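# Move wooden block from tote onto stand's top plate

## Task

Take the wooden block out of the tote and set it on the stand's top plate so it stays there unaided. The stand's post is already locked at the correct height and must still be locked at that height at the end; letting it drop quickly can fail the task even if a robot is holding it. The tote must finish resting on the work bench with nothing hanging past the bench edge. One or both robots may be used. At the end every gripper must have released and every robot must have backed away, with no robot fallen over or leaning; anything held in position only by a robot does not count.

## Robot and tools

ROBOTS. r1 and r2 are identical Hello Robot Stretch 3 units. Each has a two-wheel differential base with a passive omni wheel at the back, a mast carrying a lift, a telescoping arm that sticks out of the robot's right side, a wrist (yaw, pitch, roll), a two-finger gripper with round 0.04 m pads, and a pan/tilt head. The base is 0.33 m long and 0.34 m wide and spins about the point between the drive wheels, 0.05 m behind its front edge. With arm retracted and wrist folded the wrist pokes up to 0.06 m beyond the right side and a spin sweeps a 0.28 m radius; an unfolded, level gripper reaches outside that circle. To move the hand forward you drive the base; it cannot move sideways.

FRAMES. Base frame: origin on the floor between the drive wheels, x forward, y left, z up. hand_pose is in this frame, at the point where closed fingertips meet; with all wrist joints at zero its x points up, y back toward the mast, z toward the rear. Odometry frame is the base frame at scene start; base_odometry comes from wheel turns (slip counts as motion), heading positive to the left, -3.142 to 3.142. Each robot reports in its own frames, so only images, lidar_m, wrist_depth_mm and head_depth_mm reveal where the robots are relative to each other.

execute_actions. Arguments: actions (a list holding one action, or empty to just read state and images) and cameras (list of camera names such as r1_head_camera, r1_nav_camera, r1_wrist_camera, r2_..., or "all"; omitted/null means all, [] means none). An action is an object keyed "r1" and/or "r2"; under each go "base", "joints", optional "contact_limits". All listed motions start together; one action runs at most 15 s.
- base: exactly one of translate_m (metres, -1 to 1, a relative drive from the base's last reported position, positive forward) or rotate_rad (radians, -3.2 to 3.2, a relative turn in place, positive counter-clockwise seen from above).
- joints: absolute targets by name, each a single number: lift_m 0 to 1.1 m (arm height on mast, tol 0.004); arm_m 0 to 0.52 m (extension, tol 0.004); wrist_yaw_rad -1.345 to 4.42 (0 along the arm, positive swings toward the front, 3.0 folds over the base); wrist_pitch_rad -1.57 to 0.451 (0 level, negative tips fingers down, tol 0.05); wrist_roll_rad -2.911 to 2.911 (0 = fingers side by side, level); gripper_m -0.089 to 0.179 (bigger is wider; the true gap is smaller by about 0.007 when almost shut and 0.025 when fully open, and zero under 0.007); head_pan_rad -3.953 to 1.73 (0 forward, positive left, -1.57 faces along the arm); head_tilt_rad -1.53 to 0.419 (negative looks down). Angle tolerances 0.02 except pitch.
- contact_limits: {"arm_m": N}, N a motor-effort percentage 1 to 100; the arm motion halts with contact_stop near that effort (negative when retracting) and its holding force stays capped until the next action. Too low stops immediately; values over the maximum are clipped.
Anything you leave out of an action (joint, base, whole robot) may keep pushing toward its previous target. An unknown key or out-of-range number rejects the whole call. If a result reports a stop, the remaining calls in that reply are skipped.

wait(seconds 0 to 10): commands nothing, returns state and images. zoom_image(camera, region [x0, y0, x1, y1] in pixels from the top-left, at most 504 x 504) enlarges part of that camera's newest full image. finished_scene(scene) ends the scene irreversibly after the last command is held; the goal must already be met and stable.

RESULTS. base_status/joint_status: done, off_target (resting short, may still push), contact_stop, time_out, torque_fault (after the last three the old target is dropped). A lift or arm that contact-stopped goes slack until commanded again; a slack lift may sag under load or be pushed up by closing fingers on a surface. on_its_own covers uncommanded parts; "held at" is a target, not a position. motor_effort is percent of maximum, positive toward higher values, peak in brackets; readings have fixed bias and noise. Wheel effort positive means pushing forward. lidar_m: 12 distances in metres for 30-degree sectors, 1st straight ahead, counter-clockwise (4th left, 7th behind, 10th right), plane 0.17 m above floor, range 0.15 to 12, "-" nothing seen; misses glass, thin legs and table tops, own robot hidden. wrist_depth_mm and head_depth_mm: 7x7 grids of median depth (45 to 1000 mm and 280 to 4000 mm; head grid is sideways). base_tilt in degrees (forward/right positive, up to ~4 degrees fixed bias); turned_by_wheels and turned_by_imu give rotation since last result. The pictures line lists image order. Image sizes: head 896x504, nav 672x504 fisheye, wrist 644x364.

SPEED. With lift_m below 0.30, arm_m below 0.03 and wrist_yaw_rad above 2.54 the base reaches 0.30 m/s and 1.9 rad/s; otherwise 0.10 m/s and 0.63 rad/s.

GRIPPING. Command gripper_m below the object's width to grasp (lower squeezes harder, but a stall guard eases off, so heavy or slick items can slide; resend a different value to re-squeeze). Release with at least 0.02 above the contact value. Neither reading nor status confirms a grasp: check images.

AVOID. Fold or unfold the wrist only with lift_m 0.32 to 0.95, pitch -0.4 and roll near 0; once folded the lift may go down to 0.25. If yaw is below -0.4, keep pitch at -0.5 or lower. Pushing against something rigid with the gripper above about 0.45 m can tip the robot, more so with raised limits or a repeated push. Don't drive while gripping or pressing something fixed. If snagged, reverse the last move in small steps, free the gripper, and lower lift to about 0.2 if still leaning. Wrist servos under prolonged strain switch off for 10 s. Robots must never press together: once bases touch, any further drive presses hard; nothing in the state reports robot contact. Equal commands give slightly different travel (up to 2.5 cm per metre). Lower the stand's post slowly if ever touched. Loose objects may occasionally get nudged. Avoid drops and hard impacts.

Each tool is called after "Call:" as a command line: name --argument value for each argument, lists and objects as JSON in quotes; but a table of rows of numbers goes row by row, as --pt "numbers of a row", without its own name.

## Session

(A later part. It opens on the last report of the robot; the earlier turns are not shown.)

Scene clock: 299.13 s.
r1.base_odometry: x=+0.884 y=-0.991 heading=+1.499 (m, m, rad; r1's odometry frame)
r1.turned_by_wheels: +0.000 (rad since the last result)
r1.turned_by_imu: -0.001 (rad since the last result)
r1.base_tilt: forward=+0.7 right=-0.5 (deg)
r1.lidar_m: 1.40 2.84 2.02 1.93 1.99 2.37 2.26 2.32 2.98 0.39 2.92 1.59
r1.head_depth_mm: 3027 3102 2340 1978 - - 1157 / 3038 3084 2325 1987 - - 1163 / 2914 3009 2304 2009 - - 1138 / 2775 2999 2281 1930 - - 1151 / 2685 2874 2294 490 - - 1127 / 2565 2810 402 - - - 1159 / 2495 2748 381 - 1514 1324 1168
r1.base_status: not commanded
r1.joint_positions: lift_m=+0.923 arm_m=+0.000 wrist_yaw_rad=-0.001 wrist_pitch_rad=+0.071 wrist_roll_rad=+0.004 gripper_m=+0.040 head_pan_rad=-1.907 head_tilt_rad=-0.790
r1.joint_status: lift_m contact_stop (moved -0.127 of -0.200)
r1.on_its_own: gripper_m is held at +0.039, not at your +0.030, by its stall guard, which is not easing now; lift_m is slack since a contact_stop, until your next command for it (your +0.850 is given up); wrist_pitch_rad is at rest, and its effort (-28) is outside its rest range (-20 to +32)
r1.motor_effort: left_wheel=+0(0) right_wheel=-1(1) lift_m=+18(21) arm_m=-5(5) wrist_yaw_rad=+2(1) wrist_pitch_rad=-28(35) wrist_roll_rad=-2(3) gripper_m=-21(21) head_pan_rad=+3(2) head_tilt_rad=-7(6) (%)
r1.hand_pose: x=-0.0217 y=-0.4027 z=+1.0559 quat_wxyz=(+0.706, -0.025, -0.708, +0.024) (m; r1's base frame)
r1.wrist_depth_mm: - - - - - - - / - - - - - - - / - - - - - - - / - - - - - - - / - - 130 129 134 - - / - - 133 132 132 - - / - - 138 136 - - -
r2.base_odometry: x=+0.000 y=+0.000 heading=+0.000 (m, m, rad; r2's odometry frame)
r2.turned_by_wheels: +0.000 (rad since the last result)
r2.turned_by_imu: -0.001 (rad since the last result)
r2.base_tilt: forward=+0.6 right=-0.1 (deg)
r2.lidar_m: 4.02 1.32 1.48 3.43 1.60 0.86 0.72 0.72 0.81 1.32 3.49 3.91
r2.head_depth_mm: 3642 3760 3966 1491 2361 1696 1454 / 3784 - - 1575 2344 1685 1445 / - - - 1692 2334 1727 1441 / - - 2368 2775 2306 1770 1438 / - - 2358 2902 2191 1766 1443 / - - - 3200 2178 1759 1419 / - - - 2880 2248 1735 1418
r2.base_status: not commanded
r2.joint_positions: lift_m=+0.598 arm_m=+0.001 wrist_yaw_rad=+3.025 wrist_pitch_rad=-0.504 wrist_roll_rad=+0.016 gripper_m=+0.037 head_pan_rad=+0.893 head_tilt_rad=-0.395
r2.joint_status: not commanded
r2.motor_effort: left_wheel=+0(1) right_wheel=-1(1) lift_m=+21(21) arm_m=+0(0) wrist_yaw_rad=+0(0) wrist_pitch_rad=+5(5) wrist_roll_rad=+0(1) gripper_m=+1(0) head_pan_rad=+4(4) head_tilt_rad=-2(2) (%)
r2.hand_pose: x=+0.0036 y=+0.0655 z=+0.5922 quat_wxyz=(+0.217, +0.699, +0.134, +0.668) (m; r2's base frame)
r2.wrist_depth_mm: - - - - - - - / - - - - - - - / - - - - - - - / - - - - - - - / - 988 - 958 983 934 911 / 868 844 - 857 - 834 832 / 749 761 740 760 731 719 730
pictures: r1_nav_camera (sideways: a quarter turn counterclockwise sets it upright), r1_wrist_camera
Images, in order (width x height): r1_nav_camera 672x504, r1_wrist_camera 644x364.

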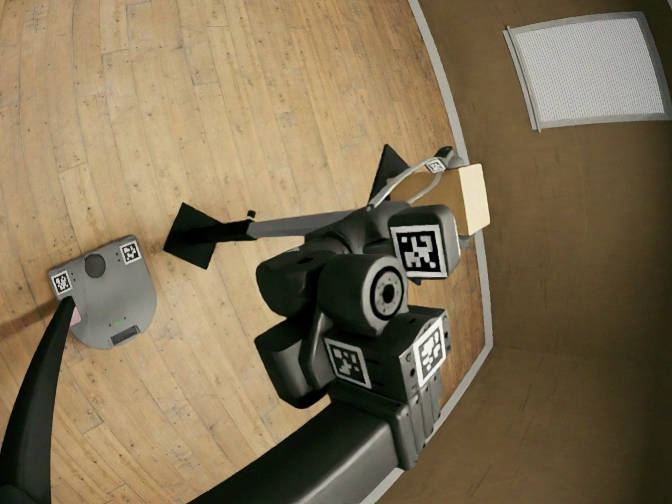

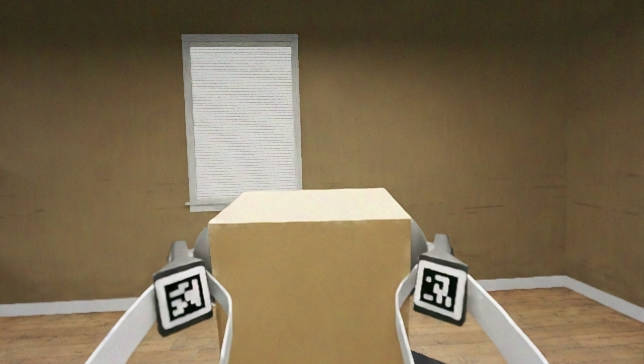

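Contact: block on plate. Release and withdraw.

Call:
execute_actions --actions '[{"r1":{"joints":{"gripper_m":0.13,"lift_m":0.935}}}]' --cameras '[]'

Call:
execute_actions --actions '[{"r1":{"joints":{"lift_m":1.09}}}]' --cameras '["r1_wrist_camera","r1_nav_camera"]'

Scene clock: 306.37 s.
r1.base_odometry: x=+0.884 y=-0.991 heading=+1.499 (m, m, rad; r1's odometry frame)
r1.turned_by_wheels: +0.000 (rad since the last result)
r1.turned_by_imu: -0.001 (rad since the last result)
r1.base_tilt: forward=+0.9 right=-0.6 (deg)
r1.lidar_m: 1.40 2.83 2.02 1.94 1.99 2.37 2.27 2.33 2.98 0.39 2.93 1.59
r1.head_depth_mm: 3069 3067 2313 - - - 1165 / 3094 3032 2351 - - - 1169 / 2976 3068 2335 2009 - - 1141 / 2820 2997 2323 - - - 1161 / 2731 2899 2372 491 - - 1135 / 2583 2834 417 - - - 1157 / 2482 2725 391 - 1484 1333 1168
r1.base_status: not commanded
r1.joint_positions: lift_m=+0.935 arm_m=+0.000 wrist_yaw_rad=-0.001 wrist_pitch_rad=-0.013 wrist_roll_rad=+0.004 gripper_m=+0.130 head_pan_rad=-1.907 head_tilt_rad=-0.790
r1.joint_status: all done
r1.motor_effort: left_wheel=+0(0) right_wheel=+0(0) lift_m=+20(21) arm_m=-5(5) wrist_yaw_rad=+1(1) wrist_pitch_rad=+5(25) wrist_roll_rad=-2(2) gripper_m=-1(82) head_pan_rad=+2(2) head_tilt_rad=-6(5) (%)
r1.hand_pose: x=-0.0216 y=-0.4013 z=+1.0462 quat_wxyz=(+0.706, +0.005, -0.708, -0.005) (m; r1's base frame)
r1.wrist_depth_mm: - - - - - - - / - - - - - - - / - - - - - - - / - - - 167 - - - / - - 143 142 143 - - / - - 146 145 146 - - / - - 150 148 208 - -
r2.base_odometry: x=+0.000 y=+0.000 heading=+0.000 (m, m, rad; r2's odometry frame)
r2.turned_by_wheels: +0.000 (rad since the last result)
r2.turned_by_imu: -0.001 (rad since the last result)
r2.base_tilt: forward=+0.5 right=-0.3 (deg)
r2.lidar_m: 4.01 1.31 1.48 3.46 1.61 0.86 0.72 0.72 0.81 1.32 3.48 3.90
r2.head_depth_mm: 3597 3845 3991 1496 2342 1698 1464 / 3819 - - 1601 2321 1668 1460 / - - - 1693 2333 1733 1455 / - - 2387 2786 2287 1768 1441 / - - 2312 2908 2165 1772 1429 / - - - 3113 2166 1769 1424 / - - - 2855 2247 1755 1424
r2.base_status: not commanded
r2.joint_positions: lift_m=+0.598 arm_m=+0.001 wrist_yaw_rad=+3.025 wrist_pitch_rad=-0.504 wrist_roll_rad=+0.016 gripper_m=+0.037 head_pan_rad=+0.893 head_tilt_rad=-0.395
r2.joint_status: not commanded
r2.motor_effort: left_wheel=+1(0) right_wheel=-1(1) lift_m=+21(21) arm_m=+0(0) wrist_yaw_rad=+1(1) wrist_pitch_rad=+5(5) wrist_roll_rad=+0(1) gripper_m=+0(1) head_pan_rad=+5(4) head_tilt_rad=-2(2) (%)
r2.hand_pose: x=+0.0036 y=+0.0655 z=+0.5922 quat_wxyz=(+0.217, +0.699, +0.134, +0.668) (m; r2's base frame)
r2.wrist_depth_mm: - - - - - - - / - - - - - - - / - - - - - - - / - - - - - - - / - 974 - 974 945 944 926 / 851 844 - 831 - 819 818 / 781 787 727 762 757 717 720
pictures: none
No camera images: the call's "cameras" was empty. Leave "cameras" out to get every camera's image.

Scene clock: 308.60 s.
r1.base_odometry: x=+0.884 y=-0.991 heading=+1.499 (m, m, rad; r1's odometry frame)
r1.turned_by_wheels: +0.000 (rad since the last result)
r1.turned_by_imu: +0.000 (rad since the last result)
r1.base_tilt: forward=+0.9 right=-0.5 (deg)
r1.lidar_m: 1.40 2.84 2.03 1.93 1.99 2.37 2.26 2.33 2.98 0.39 2.93 1.59
r1.head_depth_mm: - - - 1775 1591 1352 1177 / - - - - 1569 1352 1181 / - - - - 1577 1340 1187 / - - - 1810 1553 1347 1183 / - - - - 1541 1313 1125 / - - - - 645 1287 1160 / - - - - 1509 1329 1174
r1.base_status: not commanded
r1.joint_positions: lift_m=+1.090 arm_m=+0.000 wrist_yaw_rad=-0.001 wrist_pitch_rad=-0.014 wrist_roll_rad=+0.004 gripper_m=+0.130 head_pan_rad=-1.907 head_tilt_rad=-0.790
r1.joint_status: all done
r1.motor_effort: left_wheel=+0(0) right_wheel=-1(1) lift_m=+22(22) arm_m=-4(5) wrist_yaw_rad=+1(1) wrist_pitch_rad=+6(6) wrist_roll_rad=-3(2) gripper_m=-1(2) head_pan_rad=+3(3) head_tilt_rad=-6(7) (%)
r1.hand_pose: x=-0.0216 y=-0.4012 z=+1.2007 quat_wxyz=(+0.706, +0.005, -0.708, -0.006) (m; r1's base frame)
r1.wrist_depth_mm: - - - - - - - / - - - - - - - / - - - - - - - / - - - - - - - / - - - - - - - / - - - - - - - / - - - - - - -
r2.base_odometry: x=+0.000 y=+0.000 heading=+0.000 (m, m, rad; r2's odometry frame)
r2.turned_by_wheels: +0.000 (rad since the last result)
r2.turned_by_imu: +0.000 (rad since the last result)
r2.base_tilt: forward=+0.4 right=-0.3 (deg)
r2.lidar_m: 4.00 1.31 1.48 3.45 1.60 0.86 0.72 0.72 0.81 1.32 3.47 3.89
r2.head_depth_mm: 3606 3825 3953 1496 2361 1669 1458 / 3924 - - 1590 2349 1675 1453 / - - - 1696 2310 1728 1448 / - - 2353 2799 2292 1785 1447 / - - 2308 2898 2201 1749 1443 / - - - 3236 2197 1752 1439 / - - - 2838 2258 1754 1431
r2.base_status: not commanded
r2.joint_positions: lift_m=+0.598 arm_m=+0.001 wrist_yaw_rad=+3.025 wrist_pitch_rad=-0.504 wrist_roll_rad=+0.016 gripper_m=+0.037 head_pan_rad=+0.893 head_tilt_rad=-0.395
r2.joint_status: not commanded
r2.motor_effort: left_wheel=+1(1) right_wheel=+0(0) lift_m=+21(21) arm_m=+0(0) wrist_yaw_rad=+0(1) wrist_pitch_rad=+5(4) wrist_roll_rad=+0(0) gripper_m=+0(0) head_pan_rad=+5(5) head_tilt_rad=-2(2) (%)
r2.hand_pose: x=+0.0036 y=+0.0655 z=+0.5922 quat_wxyz=(+0.217, +0.699, +0.134, +0.668) (m; r2's base frame)
r2.wrist_depth_mm: - - - - - - - / - - - - - - - / - - - - - - - / - - - - - - - / 995 999 - 959 963 961 948 / 837 869 - 827 - 823 789 / 755 767 737 737 713 722 723
pictures: r1_nav_camera (sideways: a quarter turn counterclockwise sets it upright), r1_wrist_camera
Images, in order (width x height): r1_nav_camera 672x504, r1_wrist_camera 644x364.

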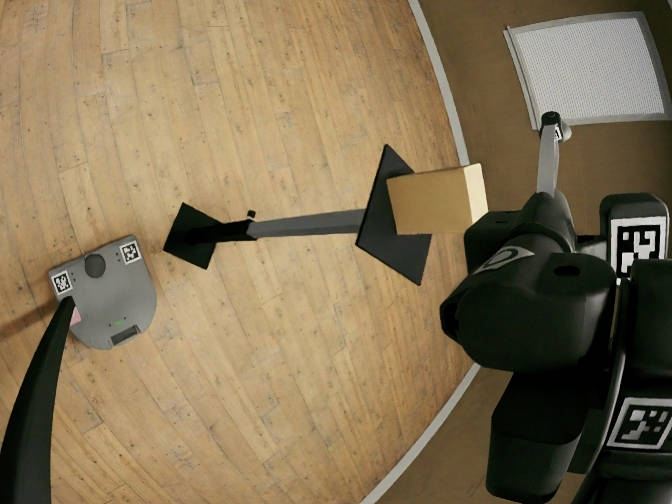

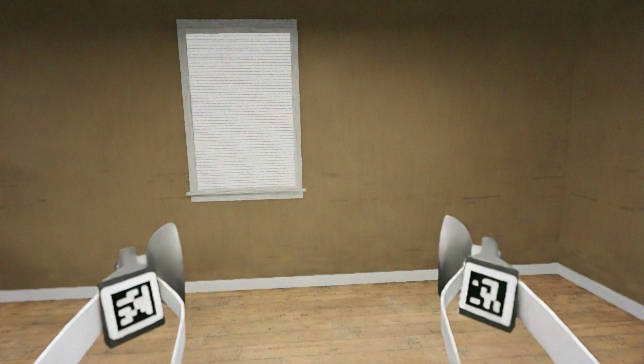

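Call:
execute_actions --actions '[{"r1":{"base":{"translate_m":-0.5}}}]' --cameras '[]'

Call:
finished_scene --scene 1

Scene clock: 319.10 s.
r1.base_odometry: x=+0.848 y=-1.490 heading=+1.499 (m, m, rad; r1's odometry frame)
r1.turned_by_wheels: +0.000 (rad since the last result)
r1.turned_by_imu: -0.003 (rad since the last result)
r1.base_tilt: forward=+0.7 right=-0.6 (deg)
r1.lidar_m: 1.90 2.82 2.01 1.92 1.97 1.84 1.76 1.82 2.42 2.86 2.94 0.60
r1.head_depth_mm: - - - 1774 1567 1352 1189 / - - - - 1561 1343 1181 / - - - - 1561 1349 1185 / - - - 1812 1552 1352 1178 / - - - - 1552 1340 1179 / - - - - 1514 1335 1171 / - - - - 1511 1327 1166
r1.base_status: done
r1.joint_positions: lift_m=+1.090 arm_m=+0.000 wrist_yaw_rad=-0.001 wrist_pitch_rad=-0.014 wrist_roll_rad=+0.004 gripper_m=+0.130 head_pan_rad=-1.907 head_tilt_rad=-0.790
r1.joint_status: not commanded
r1.motor_effort: left_wheel=+0(5) right_wheel=+0(5) lift_m=+22(22) arm_m=-5(5) wrist_yaw_rad=+1(0) wrist_pitch_rad=+6(6) wrist_roll_rad=-2(3) gripper_m=-1(1) head_pan_rad=+2(2) head_tilt_rad=-6(6) (%)
r1.hand_pose: x=-0.0216 y=-0.4012 z=+1.2007 quat_wxyz=(+0.706, +0.005, -0.708, -0.006) (m; r1's base frame)
r1.wrist_depth_mm: - - - - - - - / - - - - - - - / - - - - - - - / - - - - - - - / - - - - - - - / - - - - - - - / - - - - - - -
r2.base_odometry: x=+0.000 y=+0.000 heading=+0.000 (m, m, rad; r2's odometry frame)
r2.turned_by_wheels: +0.000 (rad since the last result)
r2.turned_by_imu: -0.001 (rad since the last result)
r2.base_tilt: forward=+0.5 right=-0.1 (deg)
r2.lidar_m: 4.03 1.31 1.48 3.45 1.60 0.86 0.72 0.72 0.81 1.32 3.48 3.93
r2.head_depth_mm: 3702 3814 3986 1497 2379 1686 1456 / 3837 - - 1568 2343 1693 1448 / - - - 1687 2320 1737 1449 / - - 2397 2763 2316 1785 1435 / - - 2319 2868 2199 1769 1438 / - - - 3215 2181 1756 1428 / - - - 2867 2283 1747 1421
r2.base_status: not commanded
r2.joint_positions: lift_m=+0.598 arm_m=+0.001 wrist_yaw_rad=+3.025 wrist_pitch_rad=-0.504 wrist_roll_rad=+0.016 gripper_m=+0.037 head_pan_rad=+0.893 head_tilt_rad=-0.395
r2.joint_status: not commanded
r2.motor_effort: left_wheel=+1(1) right_wheel=+0(0) lift_m=+21(20) arm_m=+0(0) wrist_yaw_rad=+1(1) wrist_pitch_rad=+5(4) wrist_roll_rad=+0(0) gripper_m=+1(0) head_pan_rad=+4(5) head_tilt_rad=-1(1) (%)
r2.hand_pose: x=+0.0036 y=+0.0655 z=+0.5922 quat_wxyz=(+0.217, +0.699, +0.134, +0.668) (m; r2's base frame)
r2.wrist_depth_mm: - - - - - - - / - - - - - - - / - - - - - - - / - - - - - - - / - 995 - 934 957 921 939 / 880 878 - 832 - 827 805 / 785 744 720 738 737 726 705
pictures: none
No camera images: the call's "cameras" was empty. Leave "cameras" out to get every camera's image.

The scene is finished: the task was done.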